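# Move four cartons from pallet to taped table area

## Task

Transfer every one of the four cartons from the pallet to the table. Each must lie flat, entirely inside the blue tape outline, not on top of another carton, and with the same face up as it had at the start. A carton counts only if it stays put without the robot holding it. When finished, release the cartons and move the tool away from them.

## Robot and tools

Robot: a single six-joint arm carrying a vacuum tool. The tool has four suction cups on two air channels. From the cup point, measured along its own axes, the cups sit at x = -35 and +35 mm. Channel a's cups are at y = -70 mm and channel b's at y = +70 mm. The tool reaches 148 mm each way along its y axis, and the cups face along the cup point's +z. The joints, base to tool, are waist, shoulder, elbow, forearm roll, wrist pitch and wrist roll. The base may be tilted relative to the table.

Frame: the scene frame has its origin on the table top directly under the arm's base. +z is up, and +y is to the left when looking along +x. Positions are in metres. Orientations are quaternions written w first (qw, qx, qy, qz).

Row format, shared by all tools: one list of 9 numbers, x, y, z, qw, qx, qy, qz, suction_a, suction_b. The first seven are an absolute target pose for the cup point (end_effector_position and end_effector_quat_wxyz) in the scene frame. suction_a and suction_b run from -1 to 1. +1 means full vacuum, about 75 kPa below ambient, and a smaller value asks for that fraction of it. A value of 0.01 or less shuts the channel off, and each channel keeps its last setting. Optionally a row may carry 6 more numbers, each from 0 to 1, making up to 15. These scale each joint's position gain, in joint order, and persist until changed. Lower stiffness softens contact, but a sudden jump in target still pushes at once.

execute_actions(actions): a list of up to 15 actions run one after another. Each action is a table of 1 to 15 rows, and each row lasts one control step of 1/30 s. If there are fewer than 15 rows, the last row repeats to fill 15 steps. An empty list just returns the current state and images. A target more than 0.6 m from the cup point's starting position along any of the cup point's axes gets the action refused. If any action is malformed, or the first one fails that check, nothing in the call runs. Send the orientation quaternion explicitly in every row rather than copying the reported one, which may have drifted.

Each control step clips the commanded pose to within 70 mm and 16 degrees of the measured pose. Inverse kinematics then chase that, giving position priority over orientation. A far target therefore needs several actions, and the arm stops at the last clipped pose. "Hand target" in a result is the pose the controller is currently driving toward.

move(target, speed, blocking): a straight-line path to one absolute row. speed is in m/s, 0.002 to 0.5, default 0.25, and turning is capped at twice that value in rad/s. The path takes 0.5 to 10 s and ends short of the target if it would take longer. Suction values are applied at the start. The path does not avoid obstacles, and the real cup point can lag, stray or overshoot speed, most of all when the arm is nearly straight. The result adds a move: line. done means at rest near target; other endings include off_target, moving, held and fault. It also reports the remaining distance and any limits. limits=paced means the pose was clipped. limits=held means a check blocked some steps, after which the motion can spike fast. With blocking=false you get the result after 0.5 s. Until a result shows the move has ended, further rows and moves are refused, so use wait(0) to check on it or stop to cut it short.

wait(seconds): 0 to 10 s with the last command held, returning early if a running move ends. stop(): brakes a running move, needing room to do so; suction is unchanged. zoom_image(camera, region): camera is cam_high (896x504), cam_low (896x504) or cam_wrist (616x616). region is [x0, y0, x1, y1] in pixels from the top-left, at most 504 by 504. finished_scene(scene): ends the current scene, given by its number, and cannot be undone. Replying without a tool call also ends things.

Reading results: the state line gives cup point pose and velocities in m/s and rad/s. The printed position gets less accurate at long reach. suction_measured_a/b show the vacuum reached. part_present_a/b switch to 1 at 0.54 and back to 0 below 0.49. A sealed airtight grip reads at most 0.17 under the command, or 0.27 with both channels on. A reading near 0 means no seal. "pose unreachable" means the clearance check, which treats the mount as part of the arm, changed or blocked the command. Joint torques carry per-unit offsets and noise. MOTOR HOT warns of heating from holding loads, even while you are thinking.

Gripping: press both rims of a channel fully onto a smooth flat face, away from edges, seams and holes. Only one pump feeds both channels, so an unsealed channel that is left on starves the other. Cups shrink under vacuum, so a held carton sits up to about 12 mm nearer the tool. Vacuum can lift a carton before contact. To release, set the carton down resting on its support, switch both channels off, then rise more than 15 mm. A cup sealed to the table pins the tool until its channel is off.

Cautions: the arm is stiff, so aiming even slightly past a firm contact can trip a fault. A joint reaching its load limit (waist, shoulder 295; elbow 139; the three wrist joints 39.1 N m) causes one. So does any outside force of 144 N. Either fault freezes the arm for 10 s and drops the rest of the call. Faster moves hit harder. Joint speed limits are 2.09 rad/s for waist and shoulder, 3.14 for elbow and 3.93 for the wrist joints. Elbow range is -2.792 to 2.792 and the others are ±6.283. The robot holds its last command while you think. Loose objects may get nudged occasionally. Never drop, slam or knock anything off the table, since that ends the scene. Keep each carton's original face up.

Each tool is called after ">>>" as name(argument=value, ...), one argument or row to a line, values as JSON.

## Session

>>> execute_actions(
  actions=[],
)

Scene clock: 0.00 s.
end_effector_position=(+0.6498, -0.0002, +0.5079) suction_measured_a=0.00 part_present_a=0 suction_measured_b=0.00 part_present_b=0 end_effector_quat_wxyz=(+0.000, +0.706, +0.708, -0.001) end_effector_velocity=(+0.000, +0.001, +0.000) end_effector_angular_velocity=(-0.000, -0.001, +0.001)
Joint positions: [-0.052  0.151  1.53  -0.001  1.461  1.516]
Joint velocities: [ 0.001 -0.    -0.    -0.    -0.    -0.   ]
Joint torques (N m, as the joint torque sensors report them, + toward a larger angle): no reading
Hand target: +0.650, -0.000, +0.508; +0.000, +0.706, +0.708, -0.001
Joint stiffness scale: [1. 1. 1. 1. 1. 1.]

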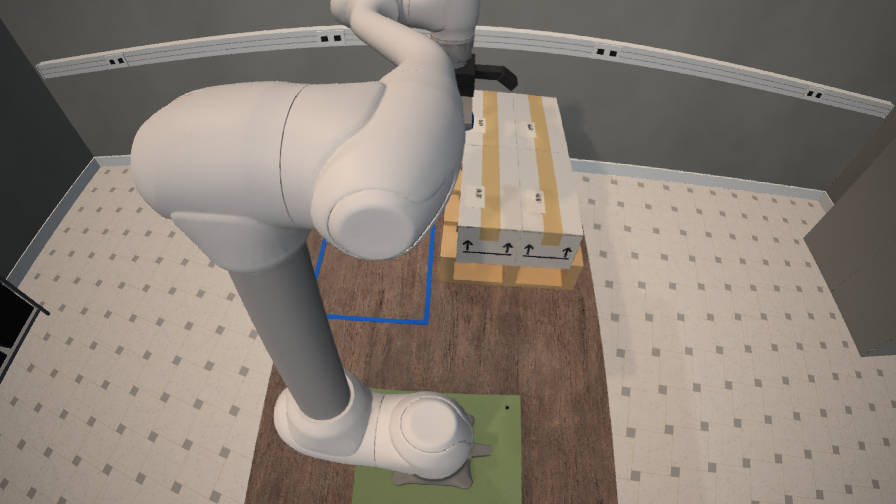

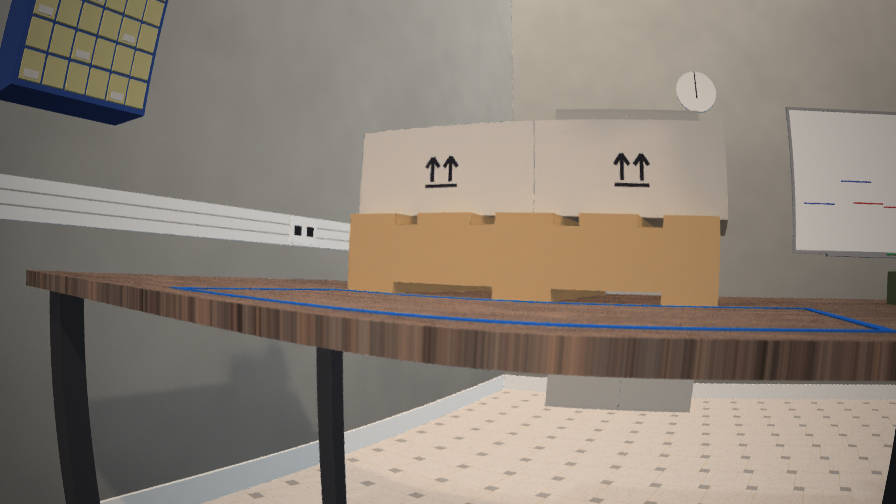

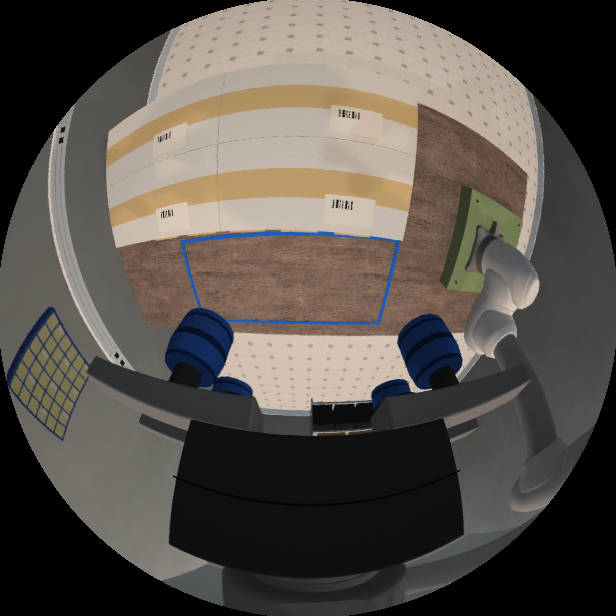

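>>> move(
  target=[0.63,-0.115,0.33,0,0.695,-0.719,0,0,0],
  speed=0.5,
)

Scene clock: 4.07 s.
end_effector_position=(+0.6312, -0.1128, +0.3347) suction_measured_a=0.00 part_present_a=0 suction_measured_b=0.00 part_present_b=0 end_effector_quat_wxyz=(+0.001, +0.695, -0.719, +0.000) end_effector_velocity=(+0.000, -0.000, +0.000) end_effector_angular_velocity=(-0.000, -0.001, +0.006)
Joint positions: [-0.229  0.211  1.779 -0.001  1.152 -1.767]
Joint velocities: [-0.001 -0.    -0.     0.    -0.001 -0.007]
Joint torques (N m, as the joint torque sensors report them, + toward a larger angle): [  3.46 -69.28 -41.97   4.01  -0.12   0.62]
Hand target: +0.630, -0.115, +0.330; +0.000, +0.695, -0.719, -0.000
Off the commanded pose: 0.005 m, 0 deg.
Joint stiffness scale: [1. 1. 1. 1. 1. 1.]
move: off_target

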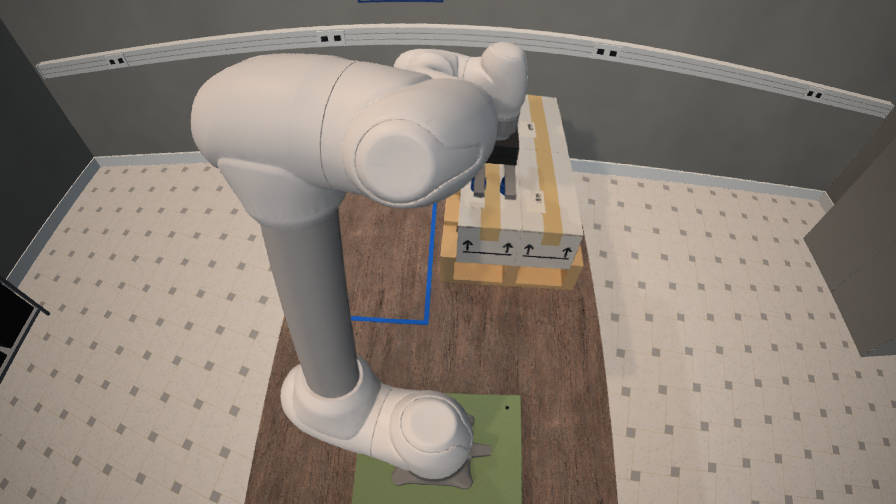

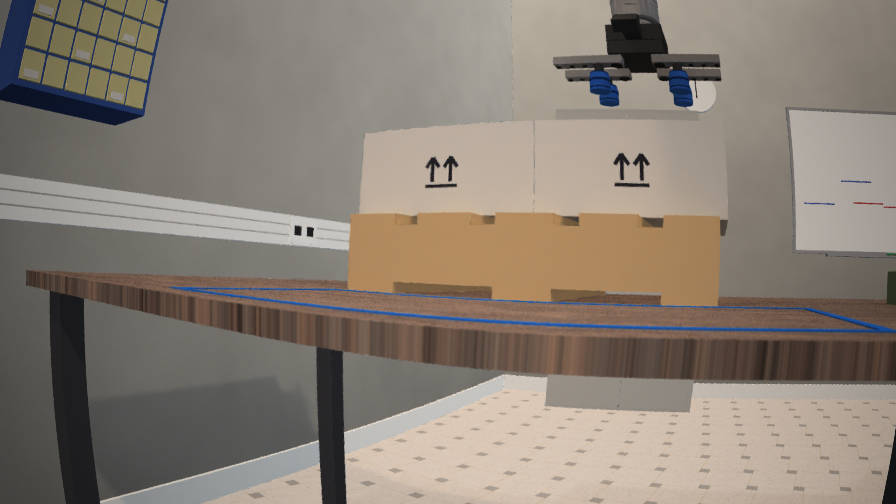

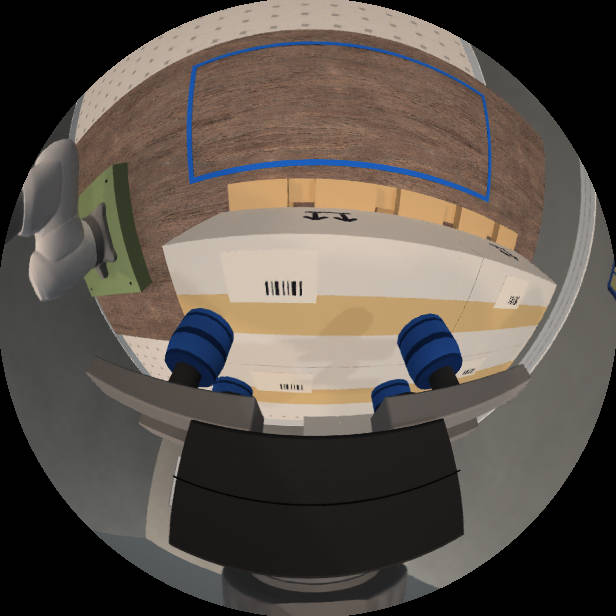

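>>> move(
  target=[0.645,-0.115,0.264,0,0.692,-0.722,0,1,1],
  speed=0.05,
)

Scene clock: 6.13 s.
end_effector_position=(+0.6445, -0.1160, +0.2653) suction_measured_a=0.46 part_present_a=0 suction_measured_b=0.46 part_present_b=0 end_effector_quat_wxyz=(+0.002, +0.693, -0.721, -0.002) end_effector_velocity=(-0.002, +0.000, -0.003) end_effector_angular_velocity=(+0.001, +0.005, -0.001)
Joint positions: [-0.229  0.286  1.821 -0.001  1.04  -1.761]
Joint velocities: [-0.     0.001  0.005  0.    -0.     0.001]
Joint torques (N m, as the joint torque sensors report them, + toward a larger angle): [  1.23 -88.88 -49.75   4.03  -0.07   0.16]
Hand target: +0.645, -0.115, +0.264; -0.000, +0.692, -0.722, -0.000
Off the commanded pose: 0.002 m, 0 deg.
Joint stiffness scale: [1. 1. 1. 1. 1. 1.]
move: done

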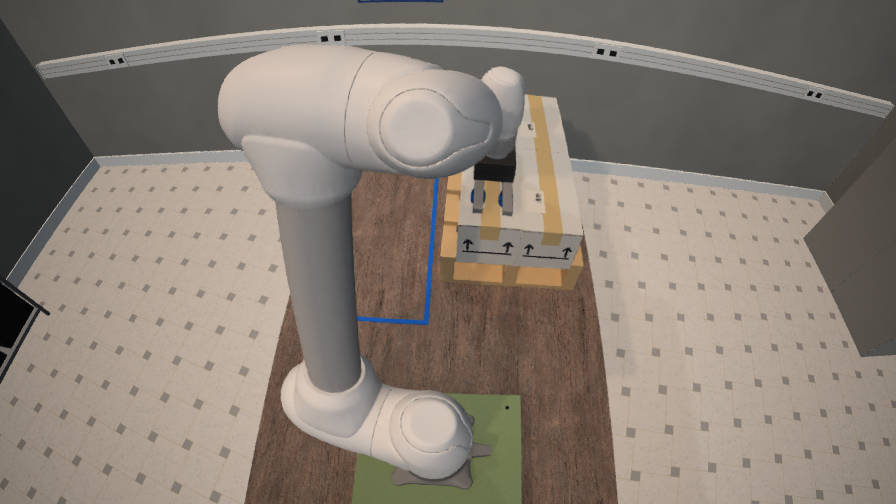

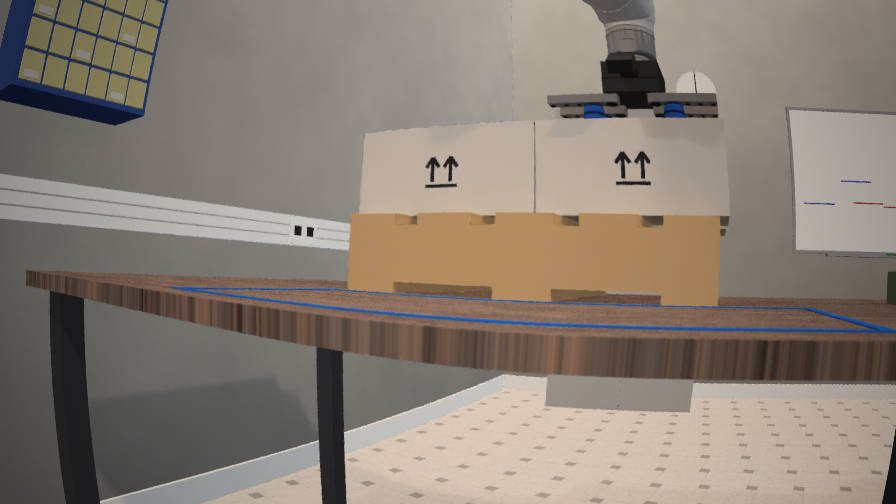

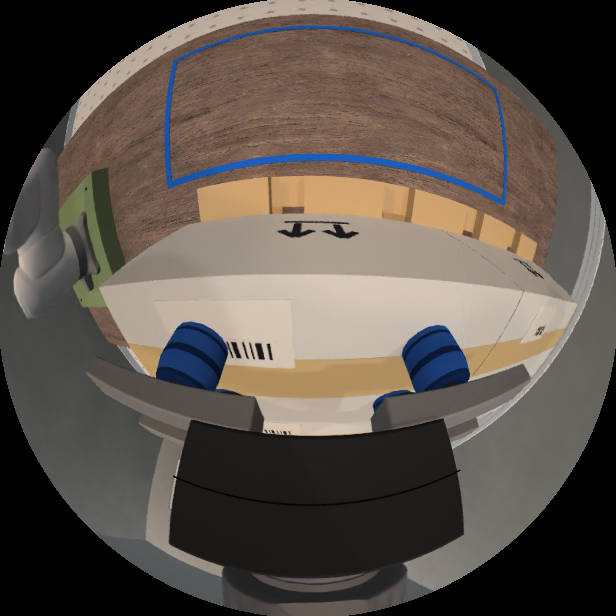

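>>> move(
  target=[0.64,-0.108,0.295,0,0.692,-0.722,0,1,1],
  speed=0.08,
)

>>> move(
  target=[0.58,0.12,0.295,0,0.70,-0.714,0,1,1],
)

>>> move(
  target=[0.555,0.29,0.16,0,0.70,-0.714,0,1,1],
  speed=0.2,
)

Scene clock: 7.20 s.
end_effector_position=(+0.6384, -0.1106, +0.2906) suction_measured_a=0.73 part_present_a=1 suction_measured_b=0.73 part_present_b=1 end_effector_quat_wxyz=(+0.000, +0.692, -0.722, +0.001) end_effector_velocity=(-0.000, +0.000, -0.000) end_effector_angular_velocity=(+0.000, +0.002, -0.001)
Joint positions: [-0.223  0.253  1.814 -0.001  1.074 -1.752]
Joint velocities: [-0.     0.     0.     0.     0.002  0.   ]
Joint torques (N m, as the joint torque sensors report them, + toward a larger angle): [  2.28 -90.46 -52.51   3.66  -0.64   0.3 ]
Hand target: +0.640, -0.108, +0.295; -0.000, +0.692, -0.722, +0.000
Off the commanded pose: 0.005 m, 0 deg.
Joint stiffness scale: [1. 1. 1. 1. 1. 1.]
move: off_target

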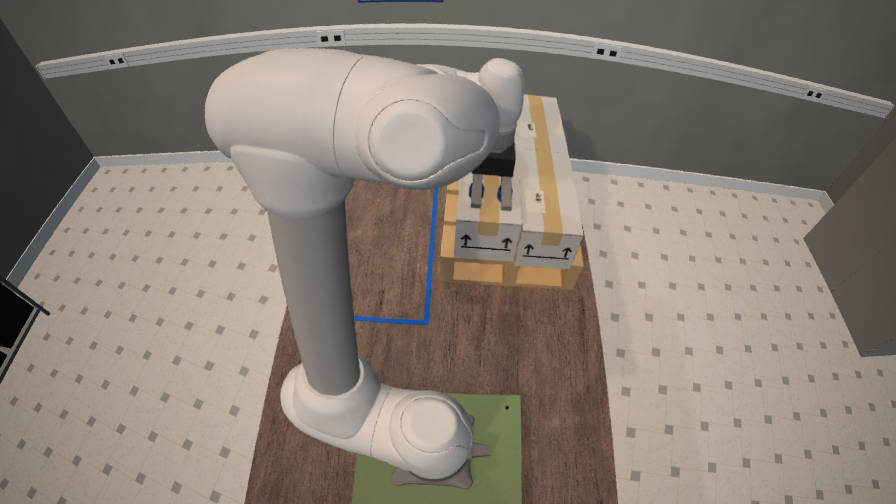

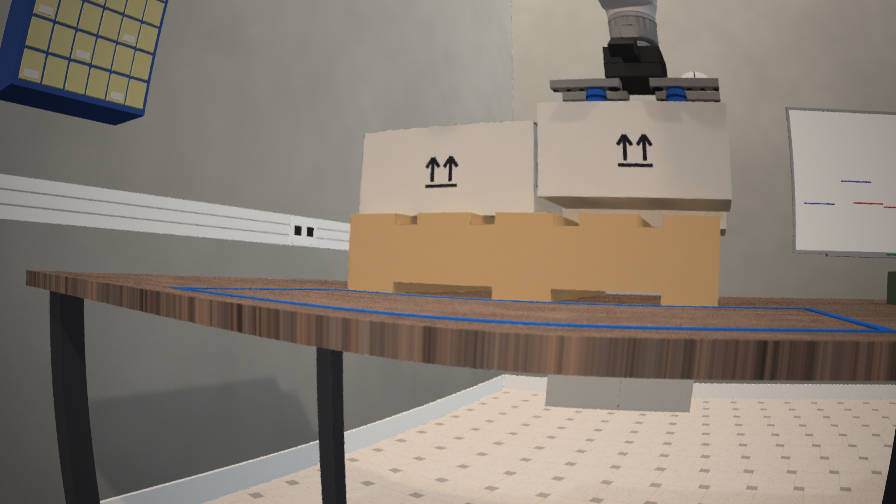

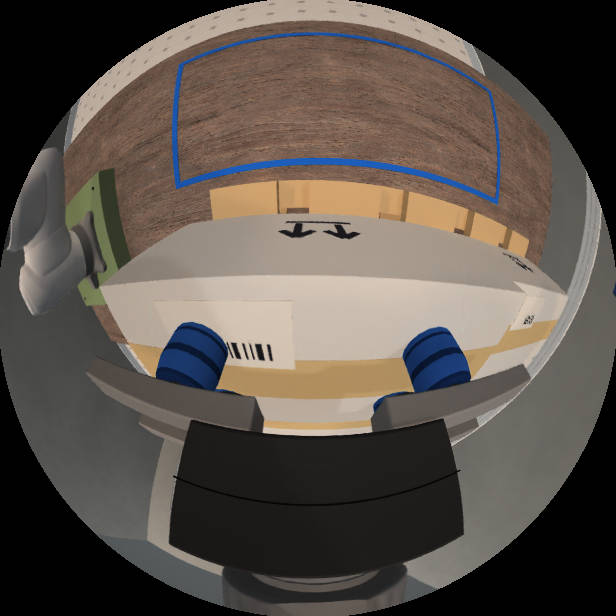

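Scene clock: 8.63 s.
end_effector_position=(+0.5819, +0.1174, +0.2976) suction_measured_a=0.74 part_present_a=1 suction_measured_b=0.74 part_present_b=1 end_effector_quat_wxyz=(+0.001, +0.700, -0.714, -0.000) end_effector_velocity=(+0.000, +0.000, +0.000) end_effector_angular_velocity=(+0.000, -0.001, -0.003)
Joint positions: [ 0.143  0.168  1.907 -0.001  1.069 -1.409]
Joint velocities: [-0.    -0.    -0.     0.    -0.001  0.003]
Joint torques (N m, as the joint torque sensors report them, + toward a larger angle): [  2.04 -73.25 -52.51   4.06  -0.61   0.95]
Hand target: +0.580, +0.120, +0.295; -0.000, +0.700, -0.714, +0.000
Off the commanded pose: 0.004 m, 0 deg.
Joint stiffness scale: [1. 1. 1. 1. 1. 1.]
move: off_target

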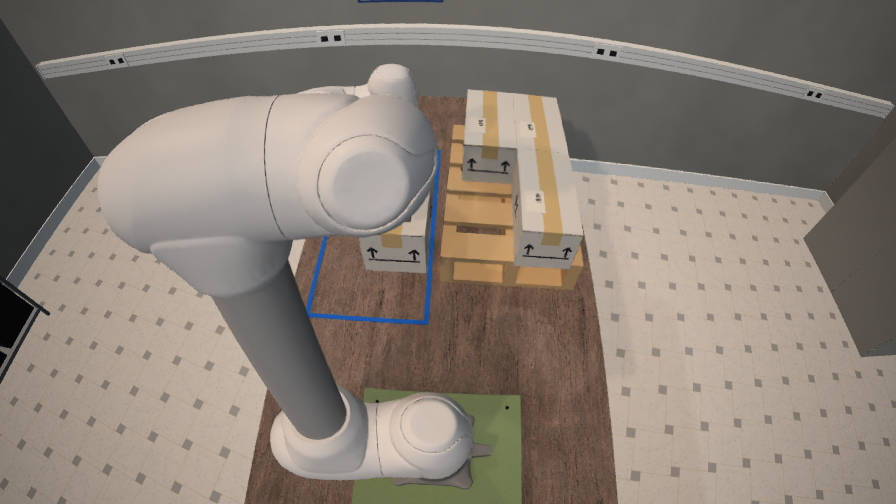

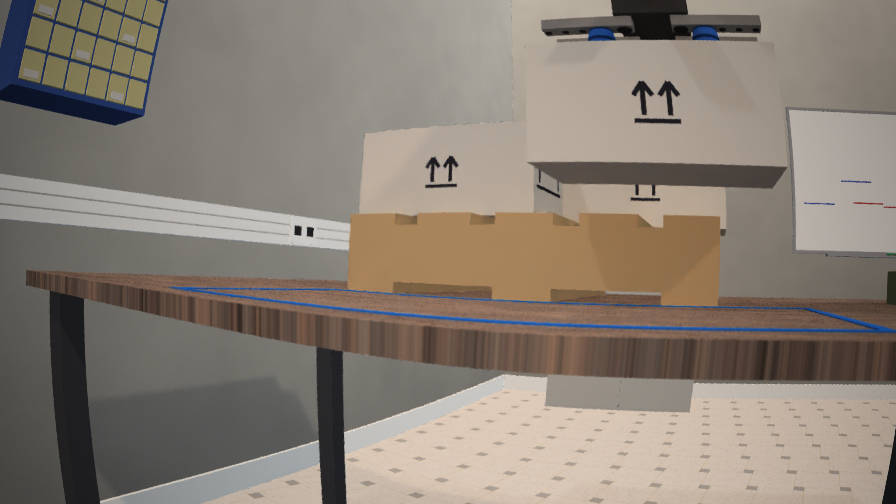

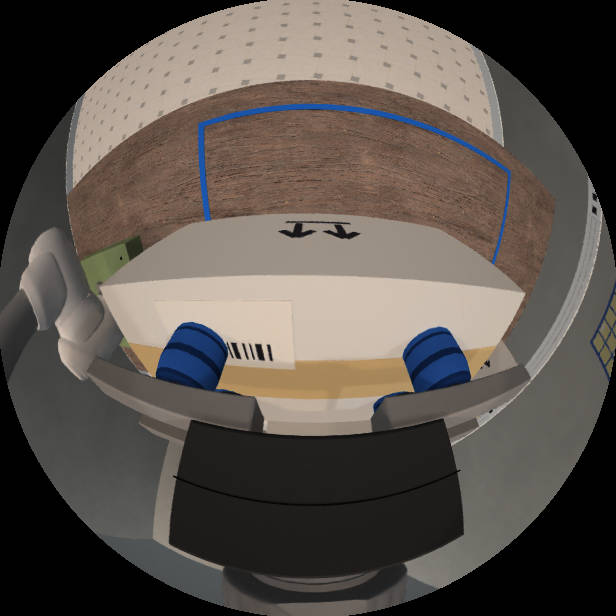

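Scene clock: 10.17 s.
end_effector_position=(+0.5567, +0.2877, +0.1631) suction_measured_a=0.74 part_present_a=1 suction_measured_b=0.74 part_present_b=1 end_effector_quat_wxyz=(+0.001, +0.700, -0.714, -0.000) end_effector_velocity=(+0.001, +0.001, +0.000) end_effector_angular_velocity=(+0.001, -0.003, -0.003)
Joint positions: [ 0.424  0.35   1.958 -0.001  0.836 -1.129]
Joint velocities: [ 0.001 -0.    -0.    -0.    -0.002  0.003]
Joint torques (N m, as the joint torque sensors report them, + toward a larger angle): [  1.32 -89.41 -44.87   2.96  -0.15   0.17]
Hand target: +0.555, +0.290, +0.160; -0.000, +0.700, -0.714, +0.000
Off the commanded pose: 0.004 m, 0 deg.
Joint stiffness scale: [1. 1. 1. 1. 1. 1.]
move: off_target

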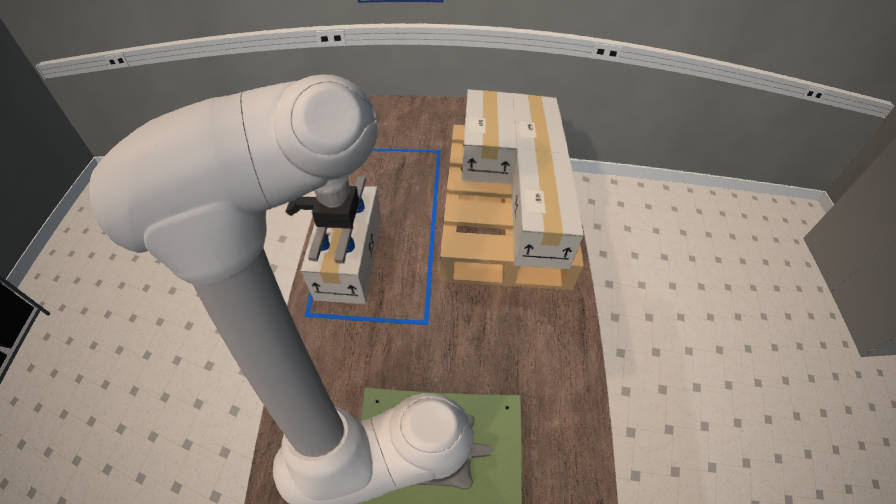

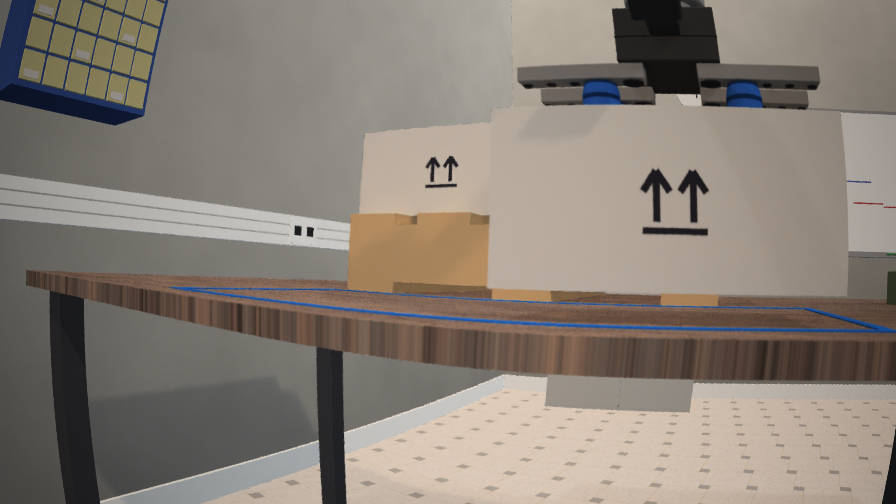

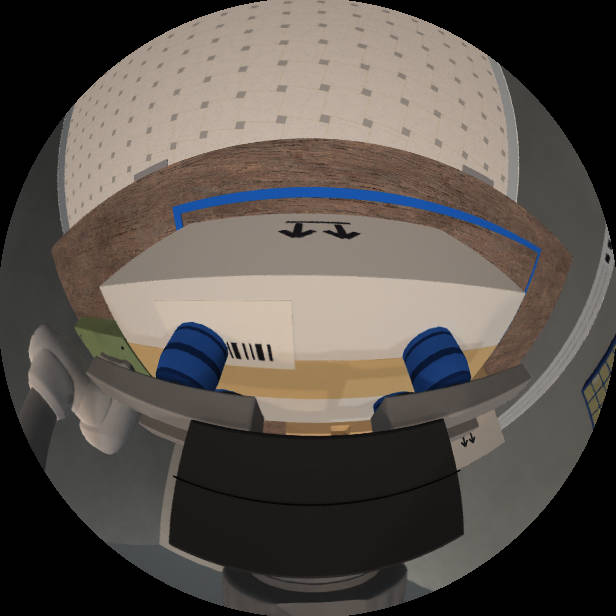

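>>> move(
  target=[0.55,0.294,0.134,0,0.70,-0.714,0,1,1],
  speed=0.03,
)

Scene clock: 11.67 s.
end_effector_position=(+0.5535, +0.2925, +0.1380) suction_measured_a=0.74 part_present_a=1 suction_measured_b=0.74 part_present_b=1 end_effector_quat_wxyz=(+0.000, +0.700, -0.714, +0.000) end_effector_velocity=(+0.000, +0.001, -0.000) end_effector_angular_velocity=(+0.001, -0.002, -0.000)
Joint positions: [ 0.433  0.378  1.976 -0.001  0.788 -1.119]
Joint velocities: [ 0.001  0.     0.     0.    -0.003  0.001]
Joint torques (N m, as the joint torque sensors report them, + toward a larger angle): [  1.94 -91.27 -43.34   2.58  -0.3    0.22]
Hand target: +0.550, +0.294, +0.134; +0.000, +0.700, -0.714, -0.000
Off the commanded pose: 0.005 m, 0 deg.
Joint stiffness scale: [1. 1. 1. 1. 1. 1.]
move: off_target

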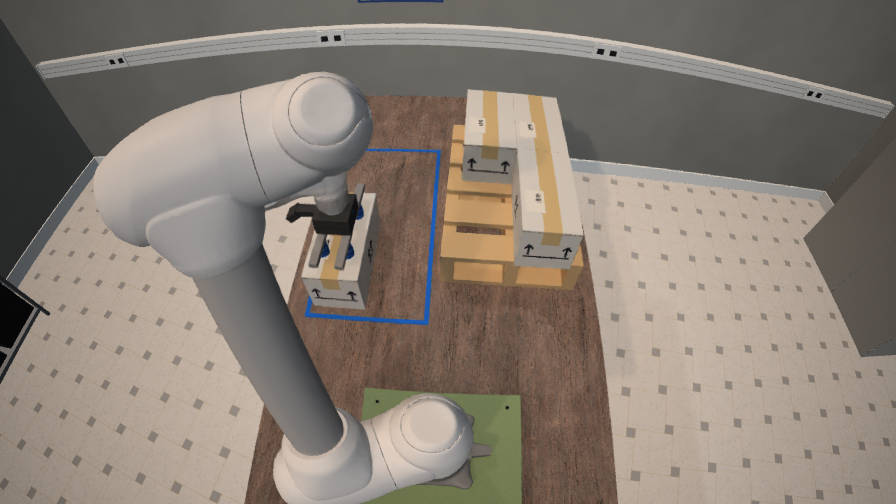

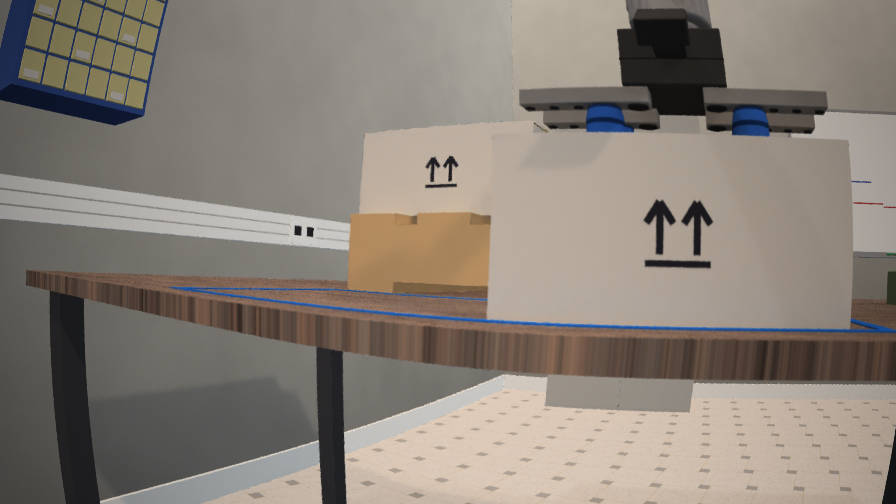

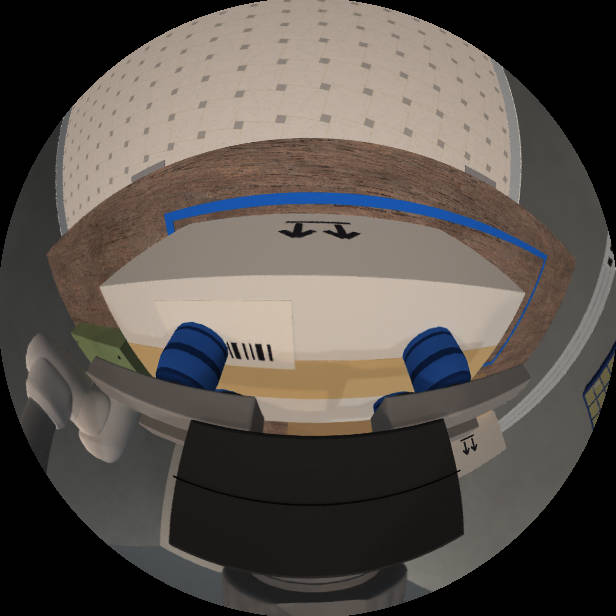

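>>> execute_actions(
  actions=[
    [[0.55,0.294,0.136,0,0.70,-0.714,0,0,0]],
  ],
)

>>> move(
  target=[0.56,0.285,0.24,0,0.70,-0.714,0,0,0],
)

>>> move(
  target=[0.96,-0.13,0.315,0,0.692,-0.722,0,0,0],
  speed=0.4,
)

>>> move(
  target=[0.96,-0.13,0.259,0,0.692,-0.722,0,1,1],
  speed=0.05,
)

Scene clock: 12.43 s.
end_effector_position=(+0.5538, +0.2928, +0.1411) suction_measured_a=0.00 part_present_a=0 suction_measured_b=0.00 part_present_b=0 end_effector_quat_wxyz=(-0.002, +0.700, -0.714, +0.001) end_effector_velocity=(+0.000, -0.000, +0.000) end_effector_angular_velocity=(+0.000, -0.001, +0.000)
Joint positions: [ 0.433  0.373  1.976 -0.001  0.788 -1.119]
Joint velocities: [-0. -0.  0. -0. -0. -0.]
Joint torques (N m, as the joint torque sensors report them, + toward a larger angle): [ -0.95 -46.98 -21.67   2.96  -2.63  -0.3 ]
Hand target: +0.550, +0.294, +0.136; +0.000, +0.700, -0.714, -0.000
Off the commanded pose: 0.006 m, 0 deg.
Joint stiffness scale: [1. 1. 1. 1. 1. 1.]

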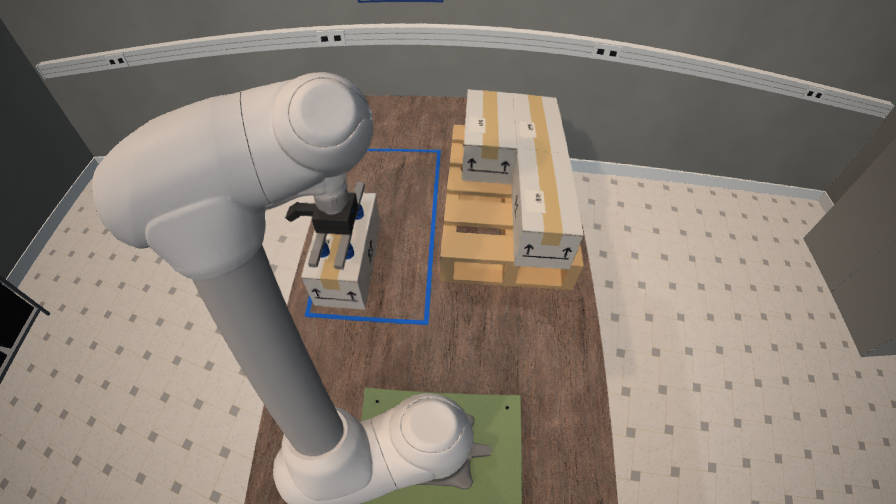

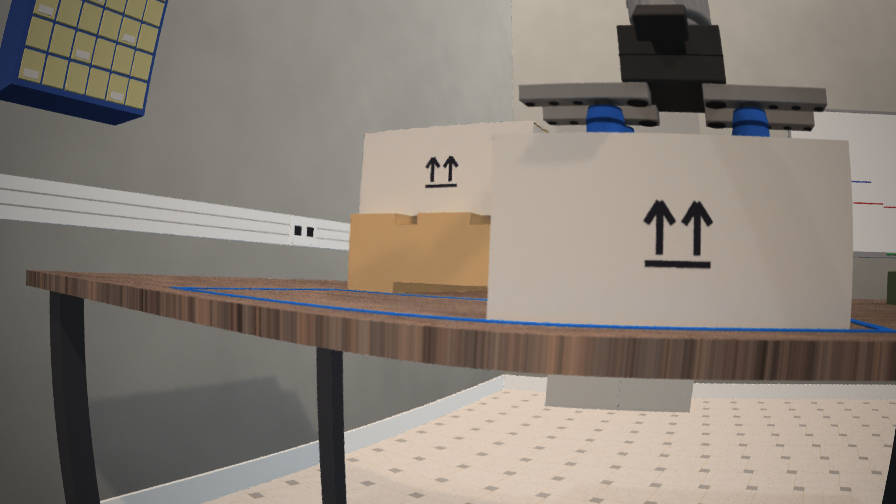

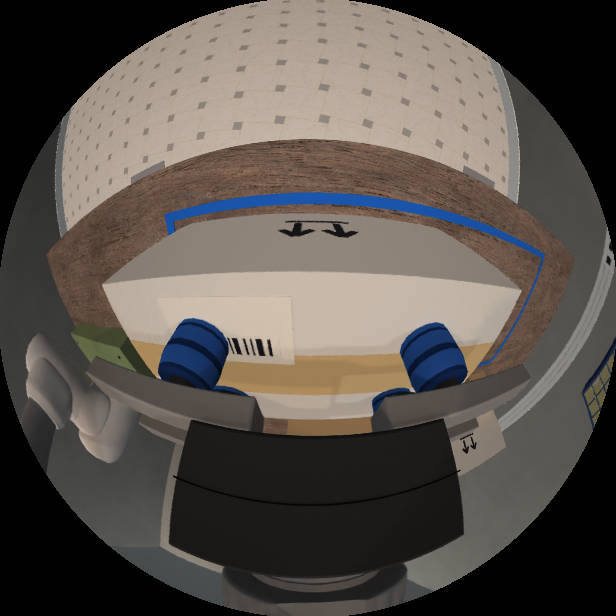

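Scene clock: 13.27 s.
end_effector_position=(+0.5576, +0.2865, +0.2360) suction_measured_a=0.00 part_present_a=0 suction_measured_b=0.00 part_present_b=0 end_effector_quat_wxyz=(-0.000, +0.700, -0.714, +0.001) end_effector_velocity=(-0.000, -0.001, +0.000) end_effector_angular_velocity=(-0.002, +0.004, -0.001)
Joint positions: [ 0.421  0.271  1.905 -0.001  0.965 -1.131]
Joint velocities: [-0.001 -0.    -0.    -0.     0.005 -0.   ]
Joint torques (N m, as the joint torque sensors report them, + toward a larger angle): [  2.72 -72.79 -38.37   3.19   0.15   0.16]
Hand target: +0.560, +0.285, +0.240; -0.000, +0.700, -0.714, +0.000
Off the commanded pose: 0.005 m, 0 deg.
Joint stiffness scale: [1. 1. 1. 1. 1. 1.]
move: off_target

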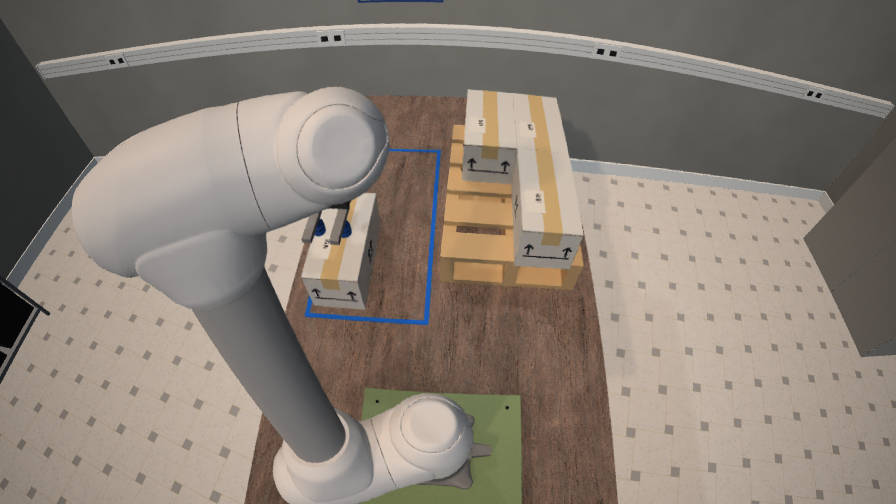

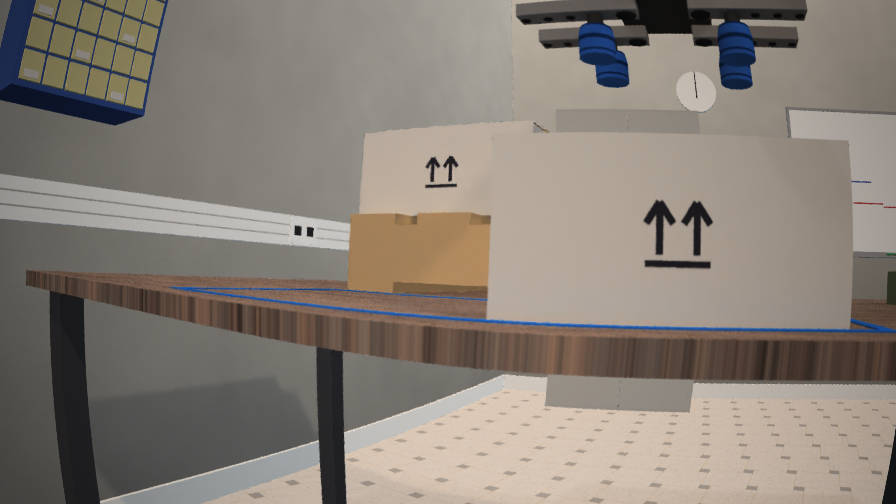

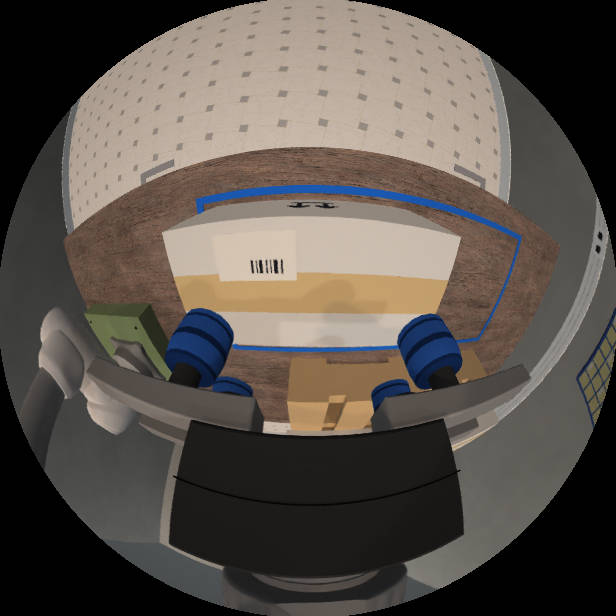

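Scene clock: 15.30 s.
end_effector_position=(+0.9607, -0.1261, +0.3125) suction_measured_a=0.00 part_present_a=0 suction_measured_b=0.00 part_present_b=0 end_effector_quat_wxyz=(-0.000, +0.692, -0.722, +0.002) end_effector_velocity=(+0.000, -0.001, +0.001) end_effector_angular_velocity=(+0.000, +0.001, -0.000)
Joint positions: [-0.165  0.74   1.014 -0.001  1.385 -1.694]
Joint velocities: [-0.001  0.    -0.003 -0.     0.003 -0.001]
Joint torques (N m, as the joint torque sensors report them, + toward a larger angle): [   0.77 -126.12  -46.03    4.18    0.55    0.28]
Hand target: +0.961, -0.129, +0.315; +0.000, +0.692, -0.722, -0.000
Off the commanded pose: 0.005 m, 0 deg.
Joint stiffness scale: [1. 1. 1. 1. 1. 1.]
move: off_target

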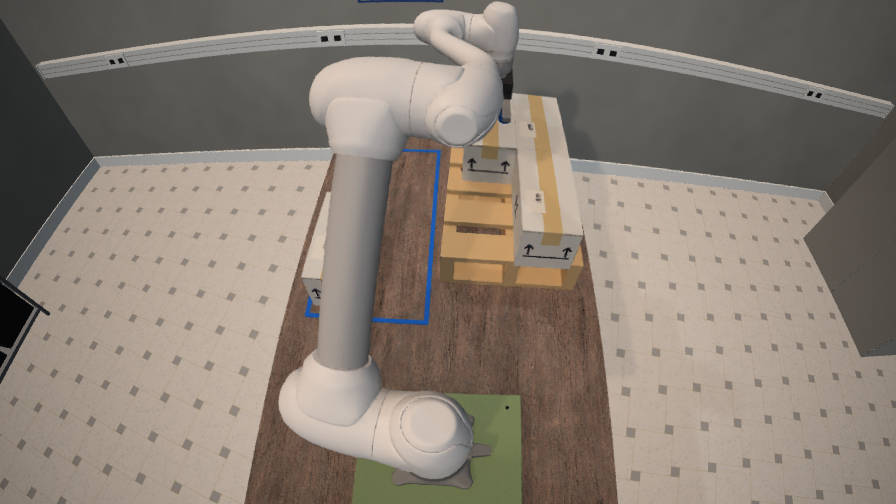

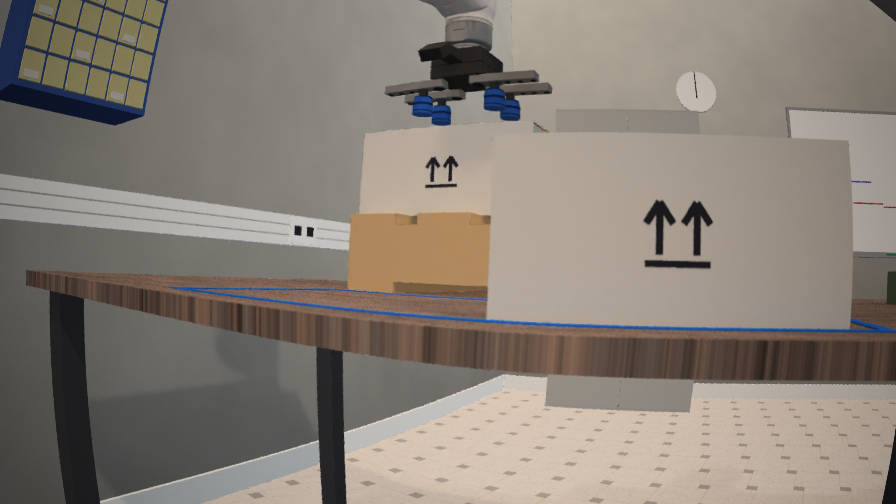

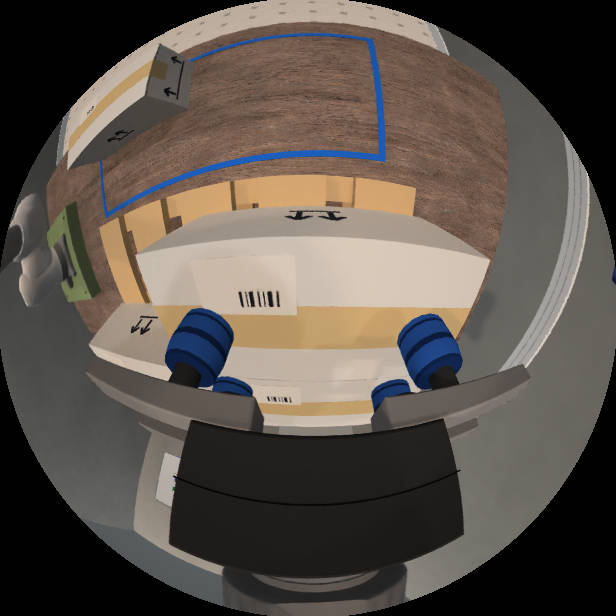

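Scene clock: 16.87 s.
end_effector_position=(+0.9608, -0.1263, +0.2627) suction_measured_a=0.54 part_present_a=1 suction_measured_b=0.54 part_present_b=1 end_effector_quat_wxyz=(+0.001, +0.692, -0.722, -0.000) end_effector_velocity=(+0.004, +0.001, +0.000) end_effector_angular_velocity=(-0.002, -0.013, +0.002)
Joint positions: [-0.165  0.762  1.065 -0.001  1.315 -1.695]
Joint velocities: [ 0.002 -0.     0.    -0.    -0.013 -0.001]
Joint torques (N m, as the joint torque sensors report them, + toward a larger angle): [   2.01 -129.95  -45.89    3.84    1.76    0.11]
Hand target: +0.960, -0.130, +0.259; +0.000, +0.692, -0.722, -0.000
Off the commanded pose: 0.005 m, 0 deg.
Joint stiffness scale: [1. 1. 1. 1. 1. 1.]
move: off_target

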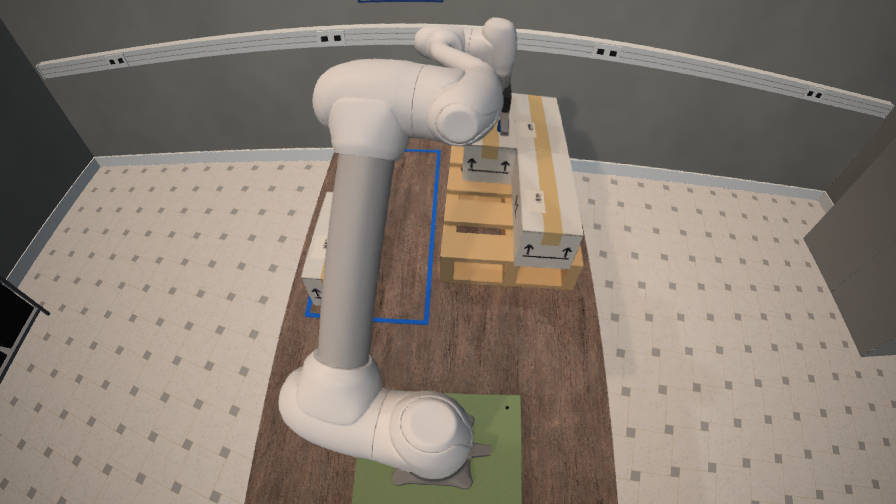

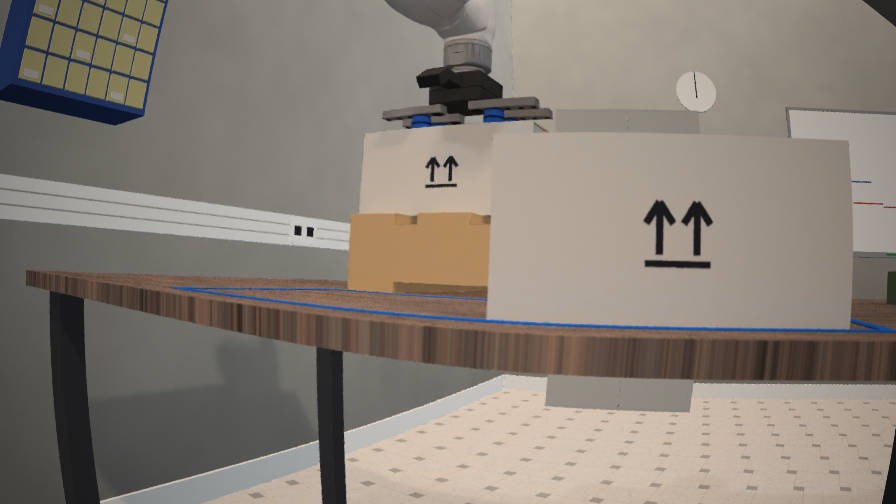

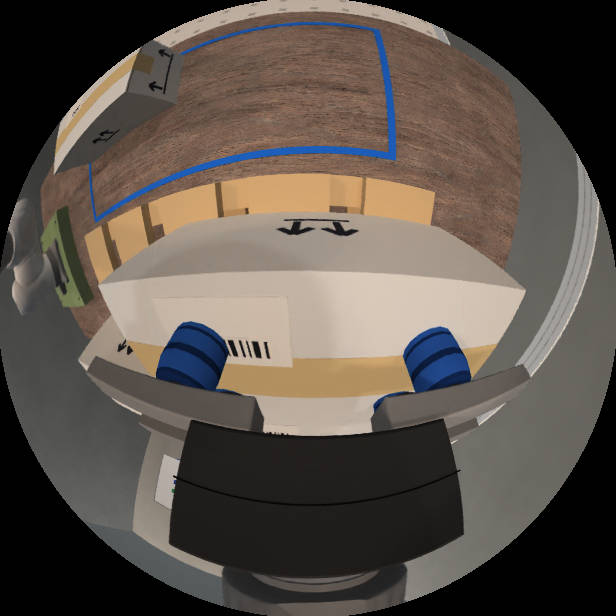

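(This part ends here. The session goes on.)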